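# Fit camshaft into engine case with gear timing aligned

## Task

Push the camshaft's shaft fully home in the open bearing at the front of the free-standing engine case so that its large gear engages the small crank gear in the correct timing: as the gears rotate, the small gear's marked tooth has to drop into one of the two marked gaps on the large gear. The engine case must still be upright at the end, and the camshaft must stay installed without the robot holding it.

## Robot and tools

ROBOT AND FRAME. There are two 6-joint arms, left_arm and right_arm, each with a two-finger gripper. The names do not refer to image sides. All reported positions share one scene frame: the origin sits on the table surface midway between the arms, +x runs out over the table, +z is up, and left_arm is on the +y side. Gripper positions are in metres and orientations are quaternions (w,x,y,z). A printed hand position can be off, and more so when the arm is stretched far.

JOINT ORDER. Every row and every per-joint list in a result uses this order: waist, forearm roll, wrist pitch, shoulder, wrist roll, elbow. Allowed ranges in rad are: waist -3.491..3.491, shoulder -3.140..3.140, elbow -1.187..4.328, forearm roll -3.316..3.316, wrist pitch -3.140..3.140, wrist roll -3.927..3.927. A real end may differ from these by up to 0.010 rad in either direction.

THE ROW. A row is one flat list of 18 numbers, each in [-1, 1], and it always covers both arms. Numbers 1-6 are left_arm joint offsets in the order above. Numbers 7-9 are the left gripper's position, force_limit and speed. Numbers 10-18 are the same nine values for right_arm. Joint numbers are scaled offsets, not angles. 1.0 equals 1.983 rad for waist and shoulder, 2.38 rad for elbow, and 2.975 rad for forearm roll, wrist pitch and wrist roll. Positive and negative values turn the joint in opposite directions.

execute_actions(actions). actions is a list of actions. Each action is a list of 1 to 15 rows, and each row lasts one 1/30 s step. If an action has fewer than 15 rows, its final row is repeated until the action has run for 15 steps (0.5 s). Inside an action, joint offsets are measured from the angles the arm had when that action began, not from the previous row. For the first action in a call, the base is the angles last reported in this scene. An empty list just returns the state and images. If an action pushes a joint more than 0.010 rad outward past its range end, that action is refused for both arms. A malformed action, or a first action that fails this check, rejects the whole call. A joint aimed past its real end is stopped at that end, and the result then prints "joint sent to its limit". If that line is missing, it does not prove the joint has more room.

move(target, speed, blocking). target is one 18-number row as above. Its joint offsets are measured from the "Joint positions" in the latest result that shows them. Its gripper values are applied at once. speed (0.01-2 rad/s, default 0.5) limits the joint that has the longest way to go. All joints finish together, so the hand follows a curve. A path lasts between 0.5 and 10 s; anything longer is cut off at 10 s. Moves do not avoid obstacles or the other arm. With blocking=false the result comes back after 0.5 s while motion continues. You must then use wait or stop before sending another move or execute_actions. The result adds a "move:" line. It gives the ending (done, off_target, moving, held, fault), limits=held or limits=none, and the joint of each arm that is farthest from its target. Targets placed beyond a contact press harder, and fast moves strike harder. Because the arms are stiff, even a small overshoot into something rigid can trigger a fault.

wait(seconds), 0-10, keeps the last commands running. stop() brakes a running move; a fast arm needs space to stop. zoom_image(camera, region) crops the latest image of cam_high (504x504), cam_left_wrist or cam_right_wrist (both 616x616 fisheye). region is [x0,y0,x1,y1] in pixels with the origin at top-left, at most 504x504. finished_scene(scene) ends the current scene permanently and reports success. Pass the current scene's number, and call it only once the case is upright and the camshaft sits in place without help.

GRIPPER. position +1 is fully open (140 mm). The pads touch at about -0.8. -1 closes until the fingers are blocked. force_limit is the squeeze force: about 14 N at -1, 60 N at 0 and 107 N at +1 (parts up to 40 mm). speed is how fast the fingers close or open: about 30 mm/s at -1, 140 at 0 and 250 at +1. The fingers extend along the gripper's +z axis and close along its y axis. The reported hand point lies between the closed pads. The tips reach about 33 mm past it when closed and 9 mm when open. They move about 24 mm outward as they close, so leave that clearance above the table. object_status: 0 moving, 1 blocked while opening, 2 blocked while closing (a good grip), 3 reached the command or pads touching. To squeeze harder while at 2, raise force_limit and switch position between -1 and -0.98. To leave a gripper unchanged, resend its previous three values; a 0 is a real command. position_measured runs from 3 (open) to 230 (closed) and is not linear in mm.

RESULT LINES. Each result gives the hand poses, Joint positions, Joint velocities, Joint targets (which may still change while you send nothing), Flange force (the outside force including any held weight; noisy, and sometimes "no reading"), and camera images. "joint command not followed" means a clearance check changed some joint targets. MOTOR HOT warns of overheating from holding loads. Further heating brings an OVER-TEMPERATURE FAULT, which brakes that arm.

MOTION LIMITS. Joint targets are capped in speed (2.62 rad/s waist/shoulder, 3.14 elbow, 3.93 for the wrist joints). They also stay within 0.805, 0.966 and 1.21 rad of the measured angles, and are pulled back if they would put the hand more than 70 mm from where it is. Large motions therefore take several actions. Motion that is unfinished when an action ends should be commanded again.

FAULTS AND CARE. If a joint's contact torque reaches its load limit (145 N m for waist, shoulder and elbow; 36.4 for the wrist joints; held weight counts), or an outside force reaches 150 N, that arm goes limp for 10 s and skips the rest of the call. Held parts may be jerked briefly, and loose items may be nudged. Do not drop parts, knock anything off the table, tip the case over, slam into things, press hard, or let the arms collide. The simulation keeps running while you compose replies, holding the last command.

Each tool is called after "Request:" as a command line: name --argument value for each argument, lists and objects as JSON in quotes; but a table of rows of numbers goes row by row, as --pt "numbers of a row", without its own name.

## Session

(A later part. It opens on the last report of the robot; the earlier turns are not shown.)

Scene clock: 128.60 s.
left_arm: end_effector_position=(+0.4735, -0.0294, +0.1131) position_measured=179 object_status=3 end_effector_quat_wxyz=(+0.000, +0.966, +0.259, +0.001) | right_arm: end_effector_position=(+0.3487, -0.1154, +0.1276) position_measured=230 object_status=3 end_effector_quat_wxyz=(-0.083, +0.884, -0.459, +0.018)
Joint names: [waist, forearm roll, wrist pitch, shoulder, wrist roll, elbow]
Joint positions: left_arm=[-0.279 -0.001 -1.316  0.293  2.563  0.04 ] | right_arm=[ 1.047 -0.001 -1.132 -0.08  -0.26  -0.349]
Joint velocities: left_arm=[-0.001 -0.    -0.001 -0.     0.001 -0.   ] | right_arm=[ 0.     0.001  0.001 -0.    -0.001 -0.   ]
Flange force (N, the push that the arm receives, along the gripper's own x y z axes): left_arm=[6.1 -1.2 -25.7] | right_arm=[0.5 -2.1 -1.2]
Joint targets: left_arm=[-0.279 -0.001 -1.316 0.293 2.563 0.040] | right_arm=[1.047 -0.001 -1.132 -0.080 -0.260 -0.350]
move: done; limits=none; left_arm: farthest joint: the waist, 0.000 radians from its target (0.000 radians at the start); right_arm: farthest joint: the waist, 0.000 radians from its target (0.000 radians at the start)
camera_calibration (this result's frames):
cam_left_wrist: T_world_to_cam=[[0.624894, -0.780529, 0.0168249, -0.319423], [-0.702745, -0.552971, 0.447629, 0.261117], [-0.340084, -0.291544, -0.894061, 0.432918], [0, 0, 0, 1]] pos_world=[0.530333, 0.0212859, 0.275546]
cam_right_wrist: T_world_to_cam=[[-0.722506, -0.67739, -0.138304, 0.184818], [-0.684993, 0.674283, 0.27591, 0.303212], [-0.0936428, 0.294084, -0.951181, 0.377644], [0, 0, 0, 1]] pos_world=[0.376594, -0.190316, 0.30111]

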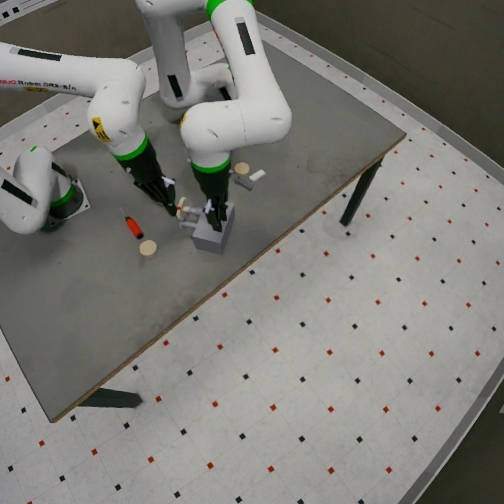

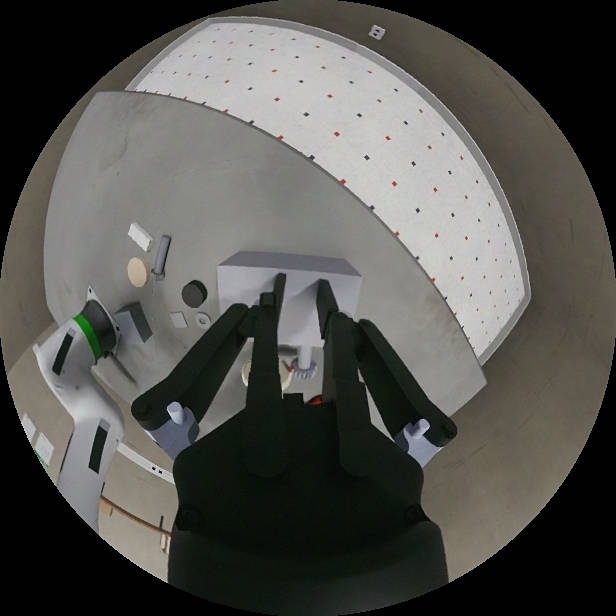

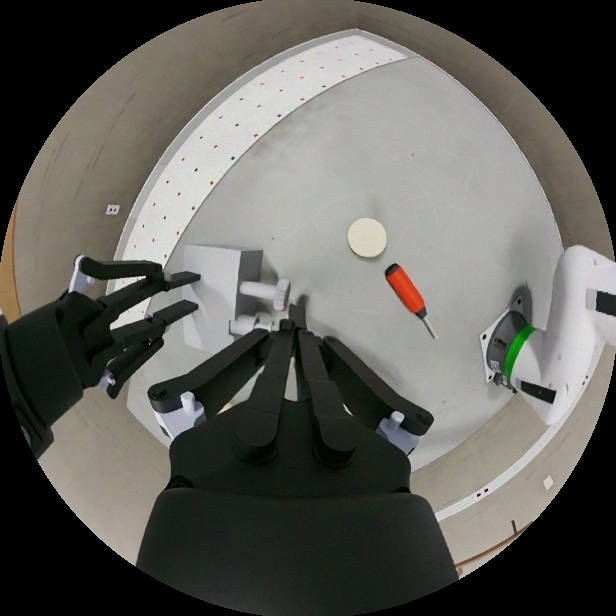

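Request:
move --target '[0,0,0,0,0,0,-0.4,0,0,-0.002,0,0.0017,0.0007,0,-0.0015,-0.85,-1,0]' --speed 0.01

Request:
move --target '[0,0,0,0,0,0,-0.4,0,0,-0.001,0,0.0017,0.0007,0,-0.0015,-0.85,-1,0]' --speed 0.01

Request:
move --target '[0,0,0,0,0,0,-0.4,0,0,-0.001,0,0.0017,0.0007,0,-0.0015,-0.85,-1,0]' --speed 0.01

Request:
zoom_image --camera "cam_high" --region '[150,180,240,270]'

Scene clock: 129.53 s.
left_arm: end_effector_position=(+0.4735, -0.0294, +0.1131) position_measured=179 object_status=3 end_effector_quat_wxyz=(+0.000, +0.966, +0.259, +0.001) | right_arm: end_effector_position=(+0.3497, -0.1169, +0.1256) position_measured=230 object_status=3 end_effector_quat_wxyz=(-0.083, +0.884, -0.461, +0.018)
Joint names: [waist, forearm roll, wrist pitch, shoulder, wrist roll, elbow]
Joint positions: left_arm=[-0.279 -0.001 -1.316  0.293  2.563  0.04 ] | right_arm=[ 1.043 -0.001 -1.127 -0.079 -0.26  -0.353]
Joint velocities: left_arm=[-0.001  0.001 -0.     0.     0.    -0.   ] | right_arm=[-0.001 -0.002  0.     0.    -0.    -0.   ]
Flange force (N, the push that the arm receives, along the gripper's own x y z axes): left_arm=[3.0 -3.6 -24.4] | right_arm=[2.2 -2.8 -1.4]
Joint targets: left_arm=[-0.279 -0.001 -1.316 0.293 2.563 0.040] | right_arm=[1.043 -0.001 -1.127 -0.079 -0.260 -0.353]
move: done; limits=none; left_arm: farthest joint: the waist, 0.000 radians from its target (0.000 radians at the start); right_arm: farthest joint: the waist, 0.000 radians from its target (0.004 radians at the start)
camera_calibration (this result's frames):
cam_left_wrist: T_world_to_cam=[[0.624894, -0.780529, 0.0168249, -0.319423], [-0.702745, -0.552971, 0.447629, 0.261117], [-0.340084, -0.291544, -0.894061, 0.432918], [0, 0, 0, 1]] pos_world=[0.530333, 0.0212859, 0.275546]
cam_right_wrist: T_world_to_cam=[[-0.72518, -0.674506, -0.138405, 0.185556], [-0.68233, 0.676975, 0.275917, 0.304862], [-0.0924107, 0.294527, -0.951165, 0.375897], [0, 0, 0, 1]] pos_world=[0.377315, -0.191937, 0.299105]

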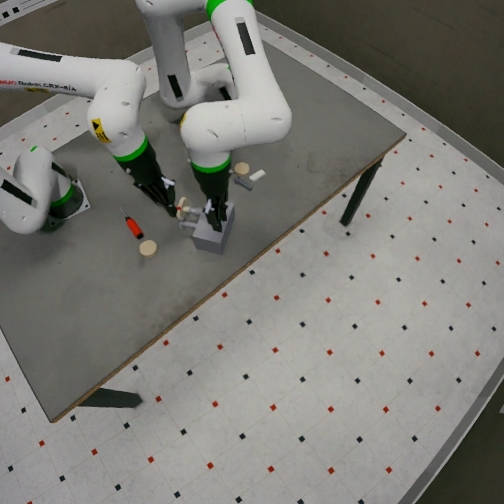

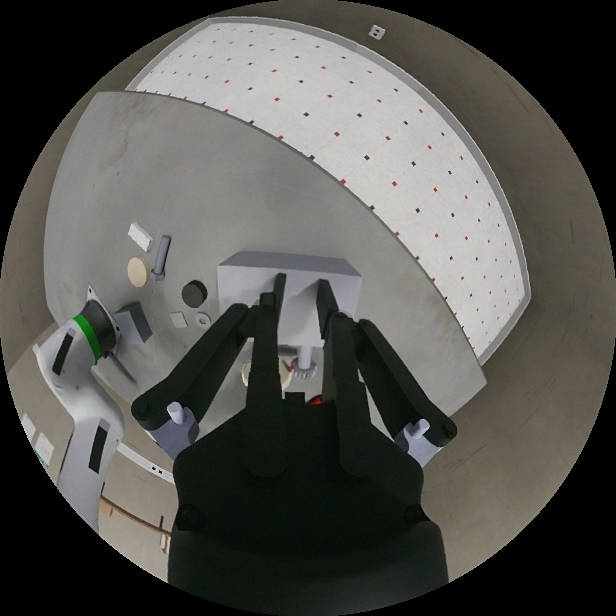

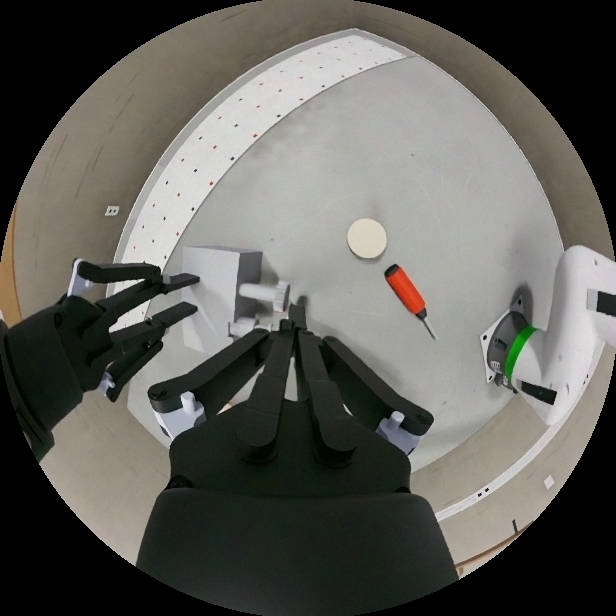

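Scene clock: 130.27 s.
left_arm: end_effector_position=(+0.4735, -0.0294, +0.1131) position_measured=179 object_status=3 end_effector_quat_wxyz=(+0.000, +0.966, +0.259, +0.001) | right_arm: end_effector_position=(+0.3503, -0.1176, +0.1236) position_measured=230 object_status=3 end_effector_quat_wxyz=(-0.083, +0.883, -0.462, +0.018)
Joint names: [waist, forearm roll, wrist pitch, shoulder, wrist roll, elbow]
Joint positions: left_arm=[-0.279 -0.001 -1.316  0.293  2.563  0.04 ] | right_arm=[ 1.041 -0.001 -1.122 -0.077 -0.26  -0.357]
Joint velocities: left_arm=[-0.    -0.001 -0.    -0.     0.    -0.002] | right_arm=[ 0.    -0.001 -0.001  0.     0.    -0.   ]
Flange force (N, the push that the arm receives, along the gripper's own x y z axes): left_arm=[8.2 -1.2 -23.7] | right_arm=[1.6 -2.8 -1.3]
Joint targets: left_arm=[-0.279 -0.001 -1.316 0.293 2.563 0.040] | right_arm=[1.041 -0.001 -1.122 -0.077 -0.260 -0.357]
move: done; limits=none; left_arm: farthest joint: the waist, 0.000 radians from its target (0.000 radians at the start); right_arm: farthest joint: the waist, 0.000 radians from its target (0.002 radians at the start)
camera_calibration (this result's frames):
cam_left_wrist: T_world_to_cam=[[0.624893, -0.780529, 0.016825, -0.319423], [-0.702746, -0.552971, 0.447629, 0.261117], [-0.340084, -0.291544, -0.894061, 0.432918], [0, 0, 0, 1]] pos_world=[0.530333, 0.0212859, 0.275546]
cam_right_wrist: T_world_to_cam=[[-0.72651, -0.673053, -0.138506, 0.185799], [-0.681002, 0.678309, 0.275923, 0.305962], [-0.0917611, 0.294784, -0.951148, 0.374064], [0, 0, 0, 1]] pos_world=[0.37767, -0.192752, 0.297103]

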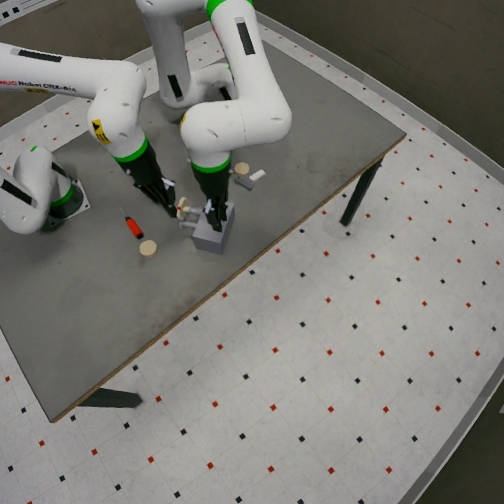

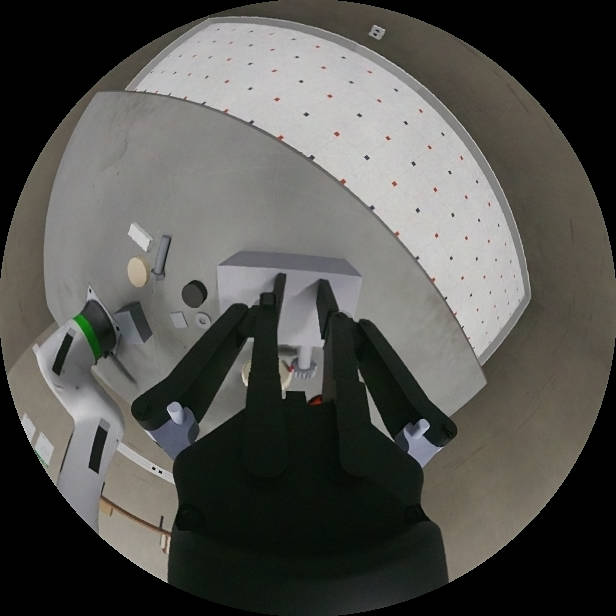

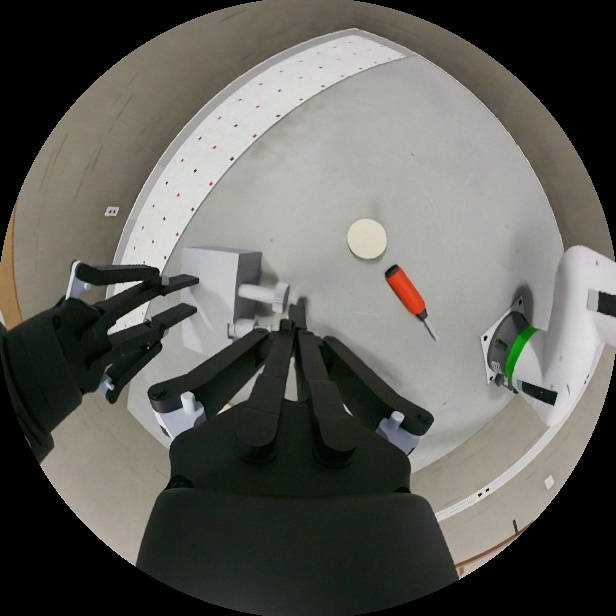

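Scene clock: 131.00 s.
left_arm: end_effector_position=(+0.4735, -0.0294, +0.1131) position_measured=179 object_status=3 end_effector_quat_wxyz=(+0.000, +0.966, +0.259, +0.001) | right_arm: end_effector_position=(+0.3508, -0.1184, +0.1216) position_measured=230 object_status=3 end_effector_quat_wxyz=(-0.083, +0.883, -0.462, +0.018)
Joint names: [waist, forearm roll, wrist pitch, shoulder, wrist roll, elbow]
Joint positions: left_arm=[-0.279 -0.001 -1.316  0.293  2.563  0.04 ] | right_arm=[ 1.039 -0.001 -1.117 -0.076 -0.26  -0.36 ]
Joint velocities: left_arm=[-0.002  0.001 -0.001  0.001 -0.001 -0.002] | right_arm=[ 0.    -0.003  0.003  0.     0.    -0.   ]
Flange force (N, the push that the arm receives, along the gripper's own x y z axes): left_arm=[5.3 -4.7 -23.9] | right_arm=[1.7 -2.9 -2.1]
Joint targets: left_arm=[-0.279 -0.001 -1.316 0.293 2.563 0.040] | right_arm=[1.039 -0.001 -1.117 -0.076 -0.260 -0.360]
move: done; limits=none; left_arm: farthest joint: the waist, 0.000 radians from its target (0.000 radians at the start); right_arm: farthest joint: the waist, 0.000 radians from its target (0.002 radians at the start)
camera_calibration (this result's frames):
cam_left_wrist: T_world_to_cam=[[0.624893, -0.780529, 0.0168248, -0.319423], [-0.702745, -0.552971, 0.447629, 0.261117], [-0.340084, -0.291544, -0.894061, 0.432918], [0, 0, 0, 1]] pos_world=[0.530333, 0.0212859, 0.275546]
cam_right_wrist: T_world_to_cam=[[-0.727836, -0.671597, -0.138607, 0.186033], [-0.679671, 0.679639, 0.27593, 0.307062], [-0.0911109, 0.295039, -0.951131, 0.372234], [0, 0, 0, 1]] pos_world=[0.378018, -0.193575, 0.295102]

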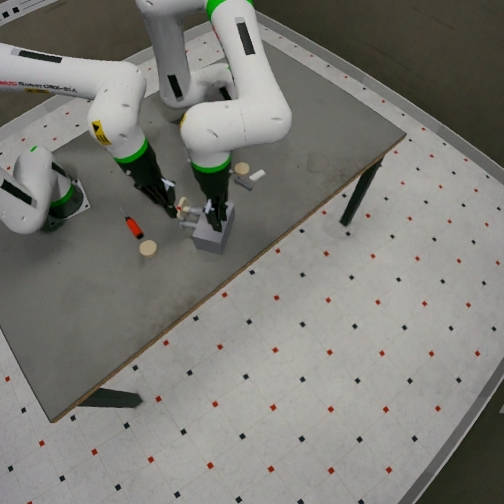

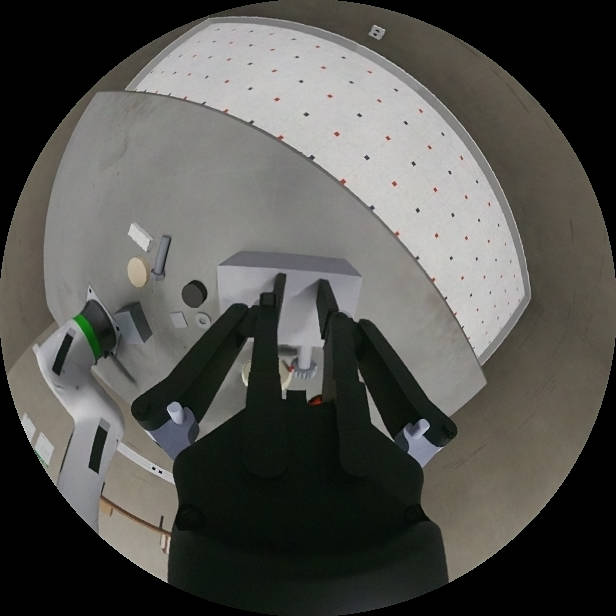

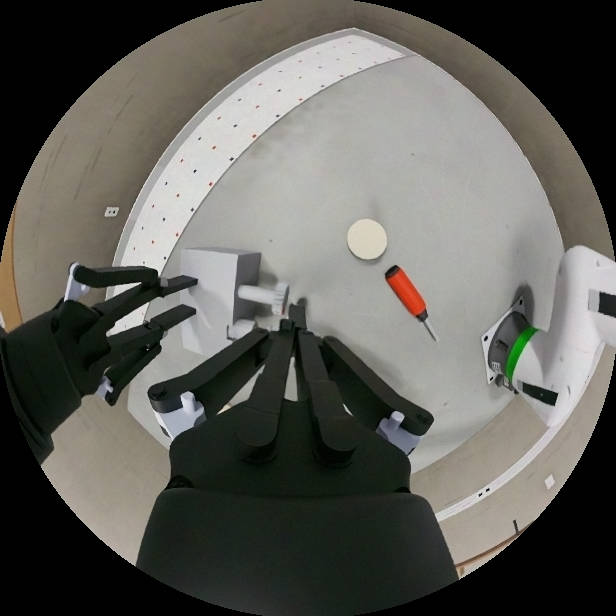

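Region (150, 180, 240, 270) of cam_high's 504x504 image, scaled by 5.600, with more detail than that image has.

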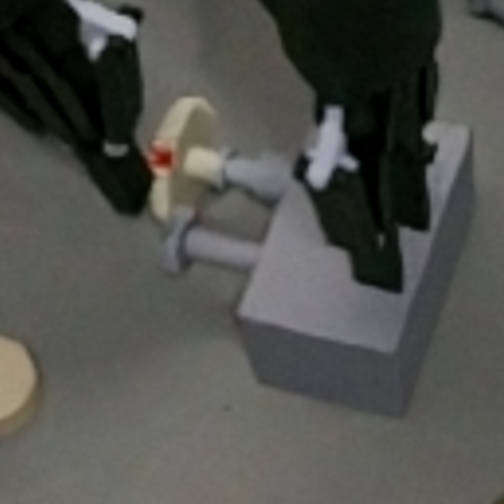

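Request:
move --target '[0,0,0,0,0,0,-0.4,0,0,0,0,0.0017,0.0012,0,-0.0011,-0.85,-1,0]' --speed 0.01

Request:
move --target '[0,0,0,0,0,0,-0.4,0,0,0,0,0.0017,0.0012,0,-0.0011,-0.85,-1,0]' --speed 0.01

Request:
zoom_image --camera "cam_high" --region '[150,180,240,270]'

Scene clock: 131.90 s.
left_arm: end_effector_position=(+0.4735, -0.0294, +0.1131) position_measured=179 object_status=3 end_effector_quat_wxyz=(+0.000, +0.966, +0.259, +0.001) | right_arm: end_effector_position=(+0.3510, -0.1181, +0.1197) position_measured=230 object_status=3 end_effector_quat_wxyz=(-0.083, +0.883, -0.462, +0.018)
Joint names: [waist, forearm roll, wrist pitch, shoulder, wrist roll, elbow]
Joint positions: left_arm=[-0.279 -0.001 -1.316  0.293  2.563  0.04 ] | right_arm=[ 1.039 -0.001 -1.112 -0.073 -0.26  -0.363]
Joint velocities: left_arm=[-0.     0.    -0.    -0.001 -0.    -0.   ] | right_arm=[-0.     0.     0.001  0.     0.001 -0.   ]
Flange force (N, the push that the arm receives, along the gripper's own x y z axes): left_arm=[5.3 -2.2 -23.8] | right_arm=[1.1 -1.0 -1.7]
Joint targets: left_arm=[-0.279 -0.001 -1.316 0.293 2.563 0.040] | right_arm=[1.039 -0.001 -1.112 -0.073 -0.260 -0.363]
move: done; limits=none; left_arm: farthest joint: the waist, 0.000 radians from its target (0.000 radians at the start); right_arm: farthest joint: the waist, 0.000 radians from its target (0.000 radians at the start)
camera_calibration (this result's frames):
cam_left_wrist: T_world_to_cam=[[0.624894, -0.780529, 0.016825, -0.319423], [-0.702745, -0.552971, 0.447629, 0.261117], [-0.340084, -0.291544, -0.894061, 0.432918], [0, 0, 0, 1]] pos_world=[0.530333, 0.0212859, 0.275546]
cam_right_wrist: T_world_to_cam=[[-0.727835, -0.671585, -0.138669, 0.186147], [-0.679678, 0.679631, 0.275933, 0.307581], [-0.0910689, 0.295084, -0.951121, 0.370274], [0, 0, 0, 1]] pos_world=[0.378261, -0.193291, 0.293116]

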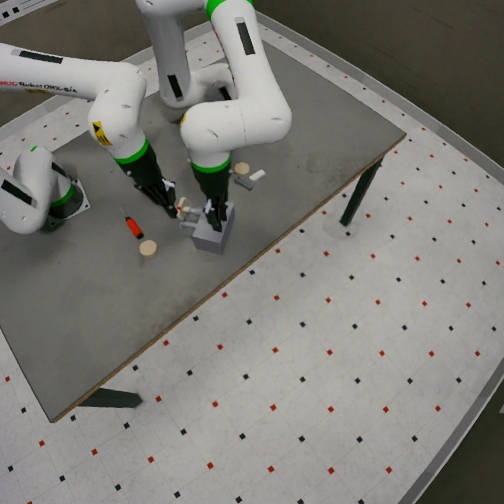

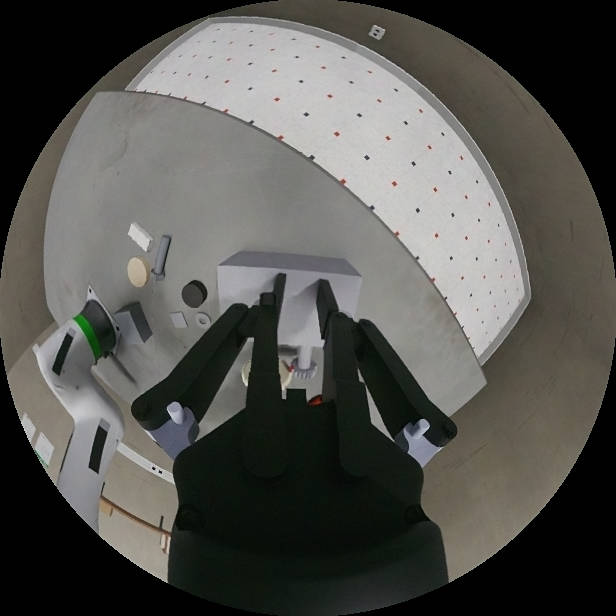

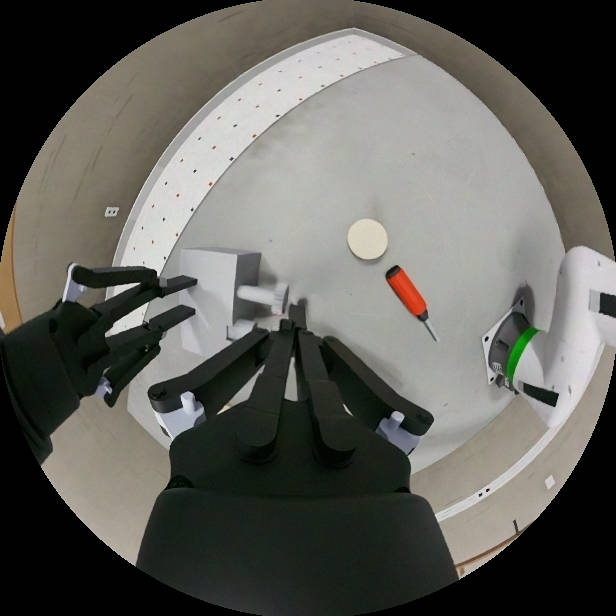

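Scene clock: 132.63 s.
left_arm: end_effector_position=(+0.4735, -0.0294, +0.1131) position_measured=179 object_status=3 end_effector_quat_wxyz=(+0.000, +0.966, +0.259, +0.001) | right_arm: end_effector_position=(+0.3513, -0.1178, +0.1177) position_measured=230 object_status=3 end_effector_quat_wxyz=(-0.083, +0.883, -0.462, +0.018)
Joint names: [waist, forearm roll, wrist pitch, shoulder, wrist roll, elbow]
Joint positions: left_arm=[-0.279 -0.001 -1.316  0.293  2.563  0.04 ] | right_arm=[ 1.039 -0.001 -1.107 -0.071 -0.26  -0.365]
Joint velocities: left_arm=[ 0.     0.001  0.001  0.    -0.001  0.   ] | right_arm=[-0.001 -0.    -0.     0.     0.     0.   ]
Flange force (N, the push that the arm receives, along the gripper's own x y z axes): left_arm=[6.0 -6.9 -23.7] | right_arm=[1.5 -2.9 -2.0]
Joint targets: left_arm=[-0.279 -0.001 -1.316 0.293 2.563 0.040] | right_arm=[1.039 -0.001 -1.107 -0.071 -0.260 -0.365]
move: done; limits=none; left_arm: farthest joint: the waist, 0.000 radians from its target (0.000 radians at the start); right_arm: farthest joint: the waist, 0.000 radians from its target (0.000 radians at the start)
camera_calibration (this result's frames):
cam_left_wrist: T_world_to_cam=[[0.624893, -0.780529, 0.0168249, -0.319423], [-0.702746, -0.552971, 0.447629, 0.261117], [-0.340084, -0.291544, -0.894061, 0.432918], [0, 0, 0, 1]] pos_world=[0.530333, 0.0212859, 0.275546]
cam_right_wrist: T_world_to_cam=[[-0.727833, -0.671575, -0.138731, 0.186249], [-0.679686, 0.679622, 0.275937, 0.308101], [-0.0910278, 0.295129, -0.951111, 0.368316], [0, 0, 0, 1]] pos_world=[0.378497, -0.193013, 0.291132]

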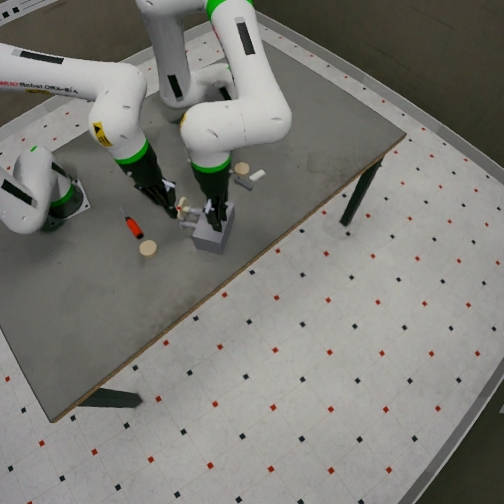

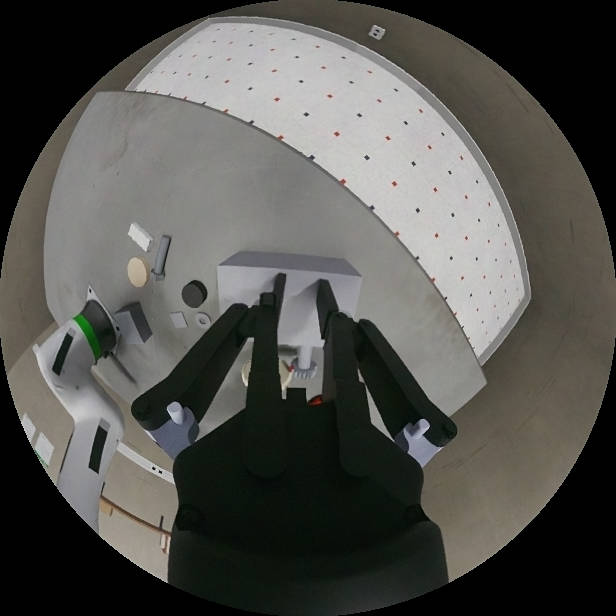

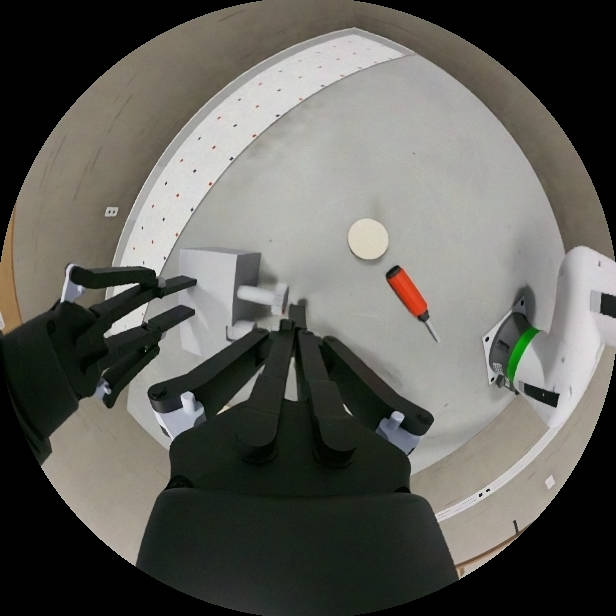

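Region (150, 180, 240, 270) of cam_high's 504x504 image, scaled by 5.600, with more detail than that image has.

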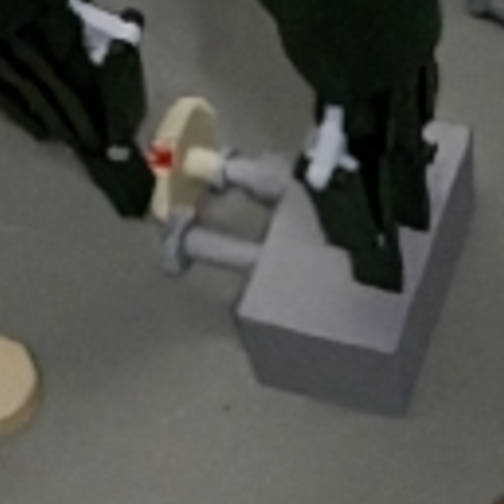

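Request:
move --target '[0,0,0,0,0,0,-0.4,0,0,0,0,0.0017,0.0008,0,-0.0014,-0.85,-1,0]' --speed 0.01

Request:
move --target '[0,0,0,0,0,0,-0.4,0,0,0,0,0.0017,0.0008,0,-0.0014,-0.85,-1,0]' --speed 0.01

Request:
zoom_image --camera "cam_left_wrist" --region '[230,320,340,430]'

Scene clock: 133.57 s.
left_arm: end_effector_position=(+0.4735, -0.0294, +0.1131) position_measured=179 object_status=3 end_effector_quat_wxyz=(+0.000, +0.966, +0.259, +0.001) | right_arm: end_effector_position=(+0.3513, -0.1177, +0.1157) position_measured=230 object_status=3 end_effector_quat_wxyz=(-0.083, +0.883, -0.462, +0.018)
Joint names: [waist, forearm roll, wrist pitch, shoulder, wrist roll, elbow]
Joint positions: left_arm=[-0.279 -0.001 -1.316  0.293  2.563  0.04 ] | right_arm=[ 1.039 -0.001 -1.102 -0.069 -0.26  -0.369]
Joint velocities: left_arm=[ 0.001 -0.    -0.     0.     0.     0.001] | right_arm=[ 0.    -0.001 -0.001  0.     0.     0.   ]
Flange force (N, the push that the arm receives, along the gripper's own x y z axes): left_arm=[5.9 -4.9 -25.4] | right_arm=[0.8 -4.1 -0.4]
Joint targets: left_arm=[-0.279 -0.001 -1.316 0.293 2.563 0.040] | right_arm=[1.039 -0.001 -1.102 -0.069 -0.260 -0.369]
move: done; limits=none; left_arm: farthest joint: the waist, 0.000 radians from its target (0.000 radians at the start); right_arm: farthest joint: the waist, 0.000 radians from its target (0.000 radians at the start)
camera_calibration (this result's frames):
cam_left_wrist: T_world_to_cam=[[0.624894, -0.780529, 0.0168249, -0.319423], [-0.702745, -0.552971, 0.447629, 0.261117], [-0.340084, -0.291544, -0.894061, 0.432918], [0, 0, 0, 1]] pos_world=[0.530332, 0.0212859, 0.275546]
cam_right_wrist: T_world_to_cam=[[-0.727823, -0.671557, -0.138871, 0.18607], [-0.679708, 0.679596, 0.275946, 0.308642], [-0.0909376, 0.295232, -0.951088, 0.36641], [0, 0, 0, 1]] pos_world=[0.378533, -0.192972, 0.28916]

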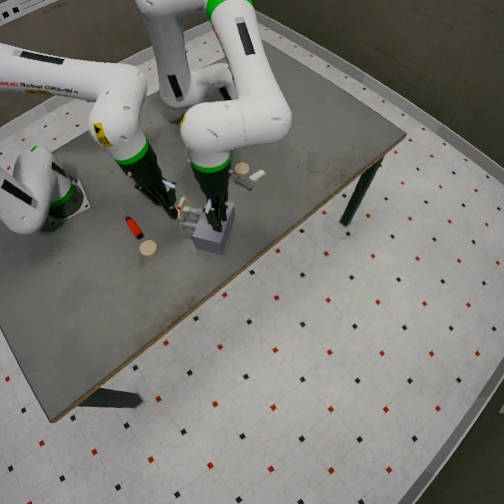

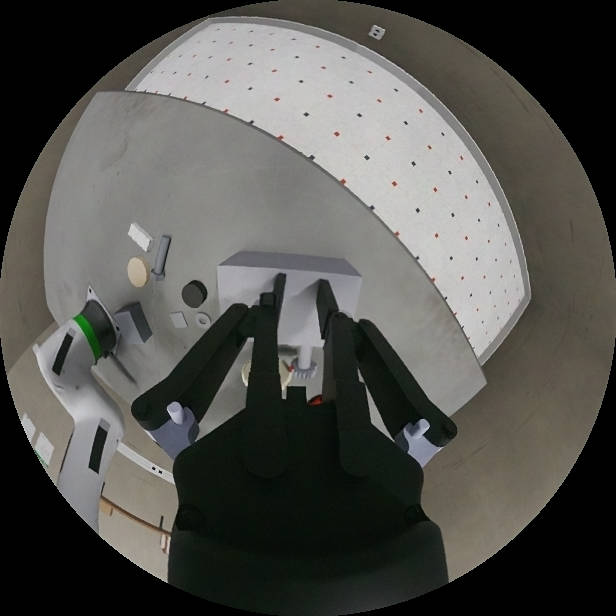

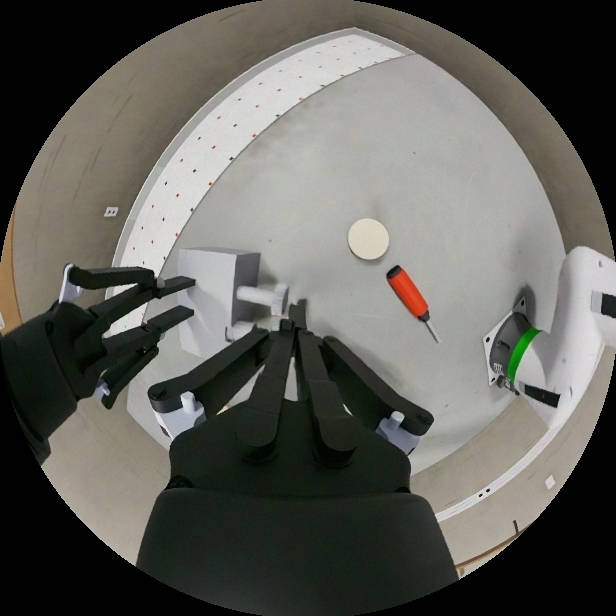

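Scene clock: 134.30 s.
left_arm: end_effector_position=(+0.4735, -0.0294, +0.1131) position_measured=179 object_status=3 end_effector_quat_wxyz=(+0.000, +0.966, +0.259, +0.001) | right_arm: end_effector_position=(+0.3514, -0.1177, +0.1138) position_measured=230 object_status=3 end_effector_quat_wxyz=(-0.083, +0.883, -0.462, +0.018)
Joint names: [waist, forearm roll, wrist pitch, shoulder, wrist roll, elbow]
Joint positions: left_arm=[-0.279 -0.001 -1.316  0.293  2.563  0.04 ] | right_arm=[ 1.039 -0.001 -1.097 -0.068 -0.26  -0.372]
Joint velocities: left_arm=[ 0.002  0.    -0.001 -0.001  0.    -0.001] | right_arm=[ 0.    -0.002  0.     0.    -0.001  0.   ]
Flange force (N, the push that the arm receives, along the gripper's own x y z axes): left_arm=[6.0 -3.4 -22.5] | right_arm=[2.8 -4.3 -2.5]
Joint targets: left_arm=[-0.279 -0.001 -1.316 0.293 2.563 0.040] | right_arm=[1.039 -0.001 -1.097 -0.068 -0.260 -0.372]
move: done; limits=none; left_arm: farthest joint: the waist, 0.000 radians from its target (0.000 radians at the start); right_arm: farthest joint: the waist, 0.000 radians from its target (0.000 radians at the start)
camera_calibration (this result's frames):
cam_left_wrist: T_world_to_cam=[[0.624893, -0.780529, 0.0168251, -0.319423], [-0.702746, -0.552971, 0.447629, 0.261117], [-0.340084, -0.291544, -0.894061, 0.432918], [0, 0, 0, 1]] pos_world=[0.530333, 0.0212859, 0.275546]
cam_right_wrist: T_world_to_cam=[[-0.727813, -0.671537, -0.139017, 0.185883], [-0.679732, 0.679568, 0.275956, 0.309183], [-0.0908433, 0.295339, -0.951064, 0.364509], [0, 0, 0, 1]] pos_world=[0.378563, -0.192937, 0.287192]

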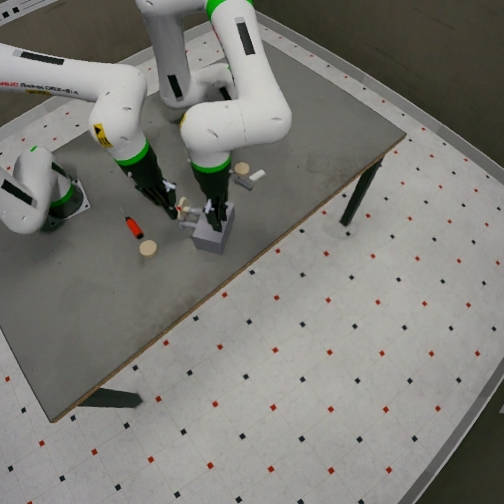

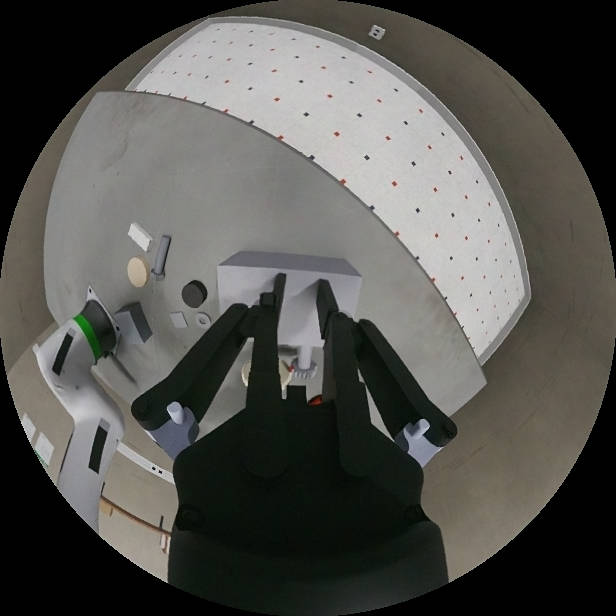

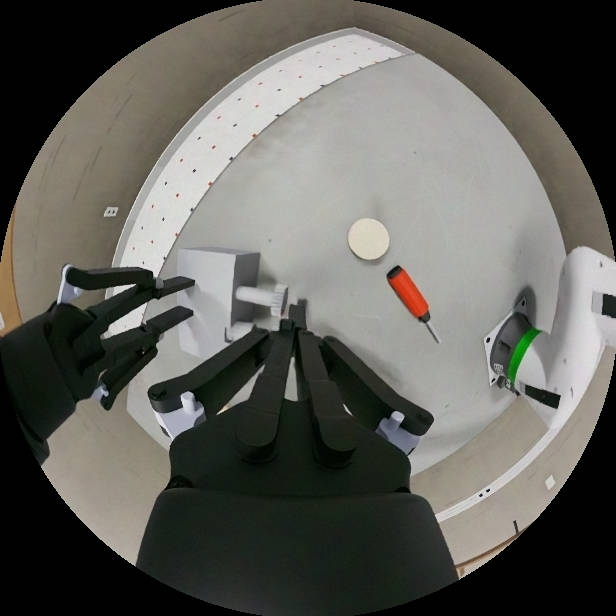

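Region (230, 320, 340, 430) of cam_left_wrist's 616x616 image, scaled by 4.582, with more detail than that image has.

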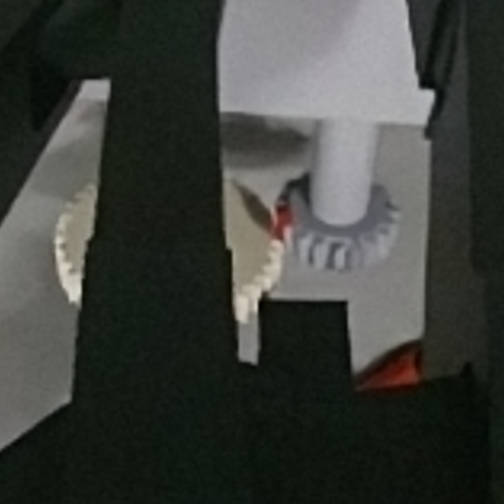

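Touching now, probably. Follow the arc.

Request:
move --target '[0,0,0,0,0,0,-0.4,0,0,-0.001,0,0.0017,0.0008,0,-0.0014,-0.85,-1,0]' --speed 0.01

Request:
move --target '[0,0,0,0,0,0,-0.4,0,0,-0.001,0,0.0017,0.0008,0,-0.0014,-0.85,-1,0]' --speed 0.01

Request:
zoom_image --camera "cam_left_wrist" --region '[230,320,340,430]'

Request:
zoom_image --camera "cam_high" --region '[150,180,240,270]'

Scene clock: 135.20 s.
left_arm: end_effector_position=(+0.4735, -0.0294, +0.1131) position_measured=179 object_status=3 end_effector_quat_wxyz=(+0.000, +0.966, +0.259, +0.001) | right_arm: end_effector_position=(+0.3519, -0.1184, +0.1118) position_measured=230 object_status=3 end_effector_quat_wxyz=(-0.083, +0.882, -0.463, +0.018)
Joint names: [waist, forearm roll, wrist pitch, shoulder, wrist roll, elbow]
Joint positions: left_arm=[-0.279 -0.001 -1.316  0.293  2.563  0.04 ] | right_arm=[ 1.037 -0.001 -1.091 -0.066 -0.26  -0.375]
Joint velocities: left_arm=[-0.001 -0.     0.     0.001  0.     0.   ] | right_arm=[-0.     0.002 -0.001  0.     0.001 -0.   ]
Flange force (N, the push that the arm receives, along the gripper's own x y z axes): left_arm=[5.6 0.8 -22.4] | right_arm=[2.1 -1.0 -3.9]
Joint targets: left_arm=[-0.279 -0.001 -1.316 0.293 2.563 0.040] | right_arm=[1.037 -0.001 -1.091 -0.066 -0.260 -0.375]
move: done; limits=none; left_arm: farthest joint: the waist, 0.000 radians from its target (0.000 radians at the start); right_arm: farthest joint: the waist, 0.000 radians from its target (0.002 radians at the start)
camera_calibration (this result's frames):
cam_left_wrist: T_world_to_cam=[[0.624893, -0.780529, 0.016825, -0.319423], [-0.702746, -0.552971, 0.447629, 0.261117], [-0.340084, -0.291544, -0.894061, 0.432918], [0, 0, 0, 1]] pos_world=[0.530333, 0.0212859, 0.275546]
cam_right_wrist: T_world_to_cam=[[-0.729133, -0.670075, -0.139155, 0.186173], [-0.678406, 0.680888, 0.275965, 0.31027], [-0.0901682, 0.295619, -0.951041, 0.362697], [0, 0, 0, 1]] pos_world=[0.378938, -0.193729, 0.285223]

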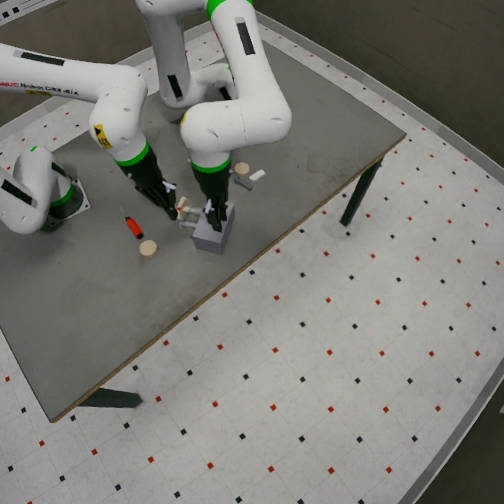

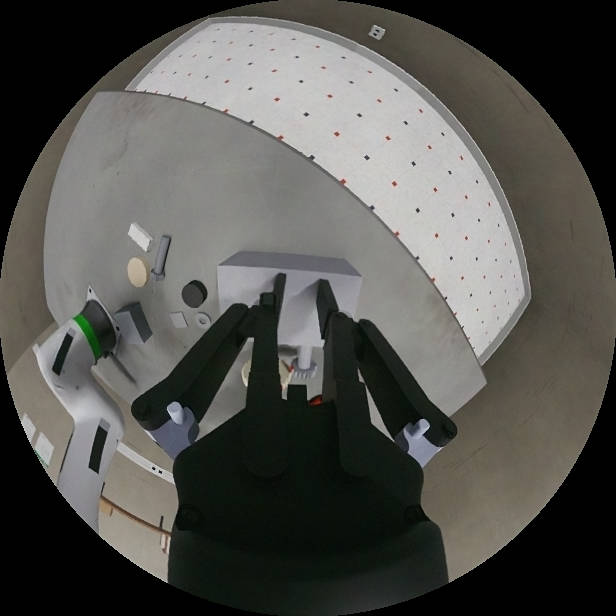

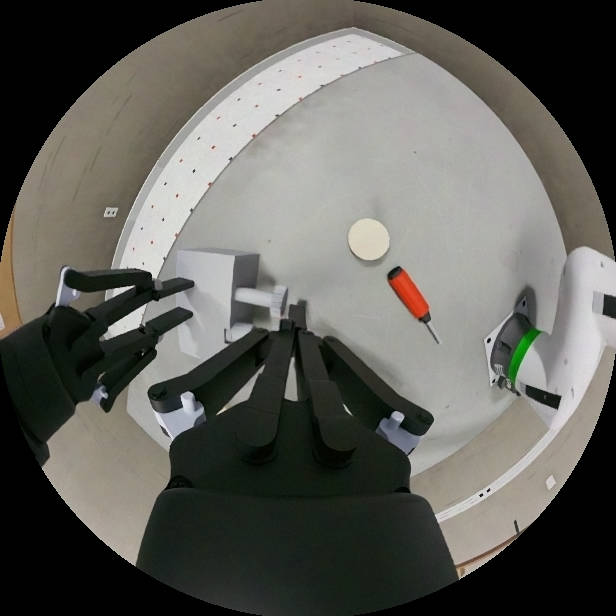

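Scene clock: 135.93 s.
left_arm: end_effector_position=(+0.4735, -0.0294, +0.1131) position_measured=179 object_status=3 end_effector_quat_wxyz=(+0.000, +0.966, +0.259, +0.001) | right_arm: end_effector_position=(+0.3524, -0.1191, +0.1098) position_measured=230 object_status=3 end_effector_quat_wxyz=(-0.083, +0.882, -0.464, +0.018)
Joint names: [waist, forearm roll, wrist pitch, shoulder, wrist roll, elbow]
Joint positions: left_arm=[-0.279 -0.001 -1.316  0.293  2.563  0.04 ] | right_arm=[ 1.035 -0.001 -1.086 -0.065 -0.26  -0.379]
Joint velocities: left_arm=[-0.    -0.001  0.001 -0.     0.     0.001] | right_arm=[ 0.    -0.    -0.001  0.    -0.    -0.   ]
Flange force (N, the push that the arm receives, along the gripper's own x y z axes): left_arm=[6.6 -6.0 -22.1] | right_arm=[2.1 -4.0 -4.2]
Joint targets: left_arm=[-0.279 -0.001 -1.316 0.293 2.563 0.040] | right_arm=[1.035 -0.001 -1.086 -0.065 -0.260 -0.379]
move: done; limits=none; left_arm: farthest joint: the waist, 0.000 radians from its target (0.000 radians at the start); right_arm: farthest joint: the waist, 0.000 radians from its target (0.002 radians at the start)
camera_calibration (this result's frames):
cam_left_wrist: T_world_to_cam=[[0.624893, -0.780529, 0.016825, -0.319423], [-0.702746, -0.552971, 0.447629, 0.261117], [-0.340084, -0.291544, -0.894061, 0.432918], [0, 0, 0, 1]] pos_world=[0.530333, 0.0212859, 0.275546]
cam_right_wrist: T_world_to_cam=[[-0.730451, -0.668609, -0.139296, 0.186456], [-0.677077, 0.682206, 0.275975, 0.311356], [-0.089491, 0.2959, -0.951018, 0.360889], [0, 0, 0, 1]] pos_world=[0.379305, -0.19453, 0.283258]

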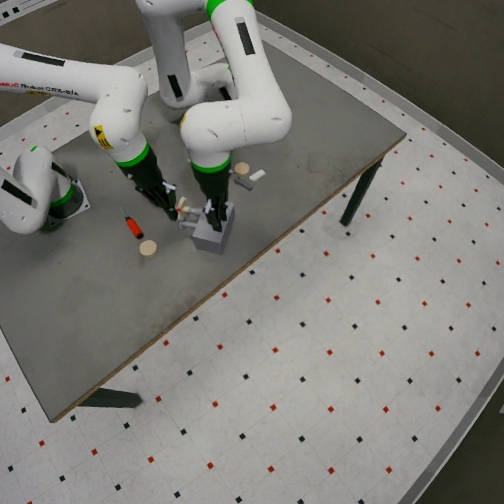

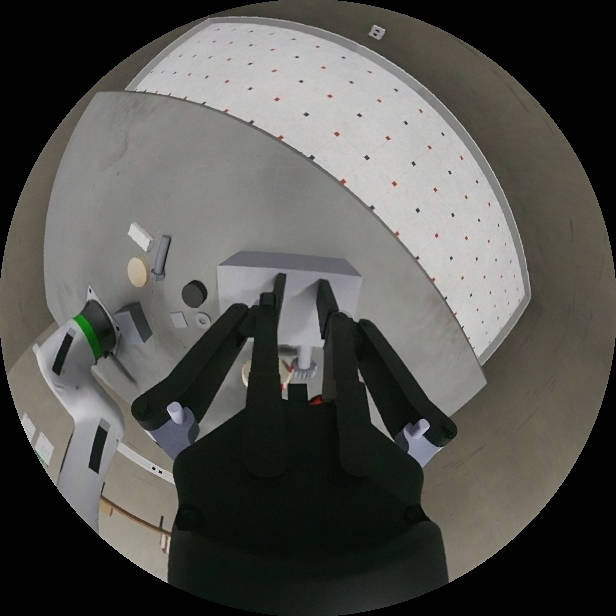

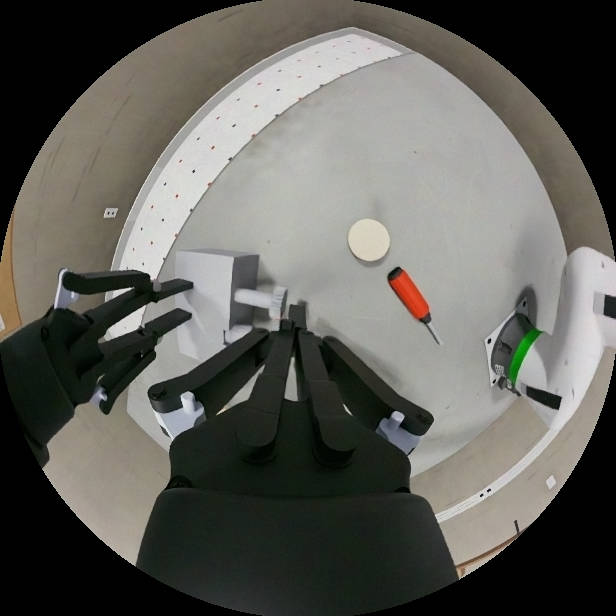

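Region (230, 320, 340, 430) of cam_left_wrist's 616x616 image, scaled by 4.582, with more detail than that image has.

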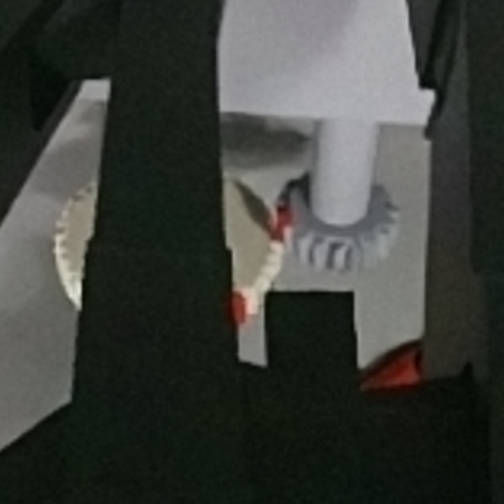

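Region (150, 180, 240, 270) of cam_high's 504x504 image, scaled by 5.600, with more detail than that image has.

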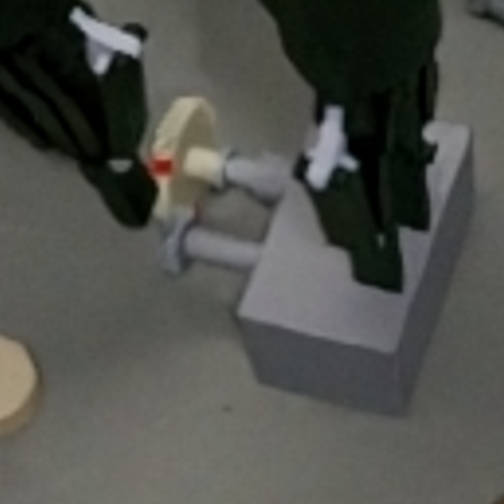

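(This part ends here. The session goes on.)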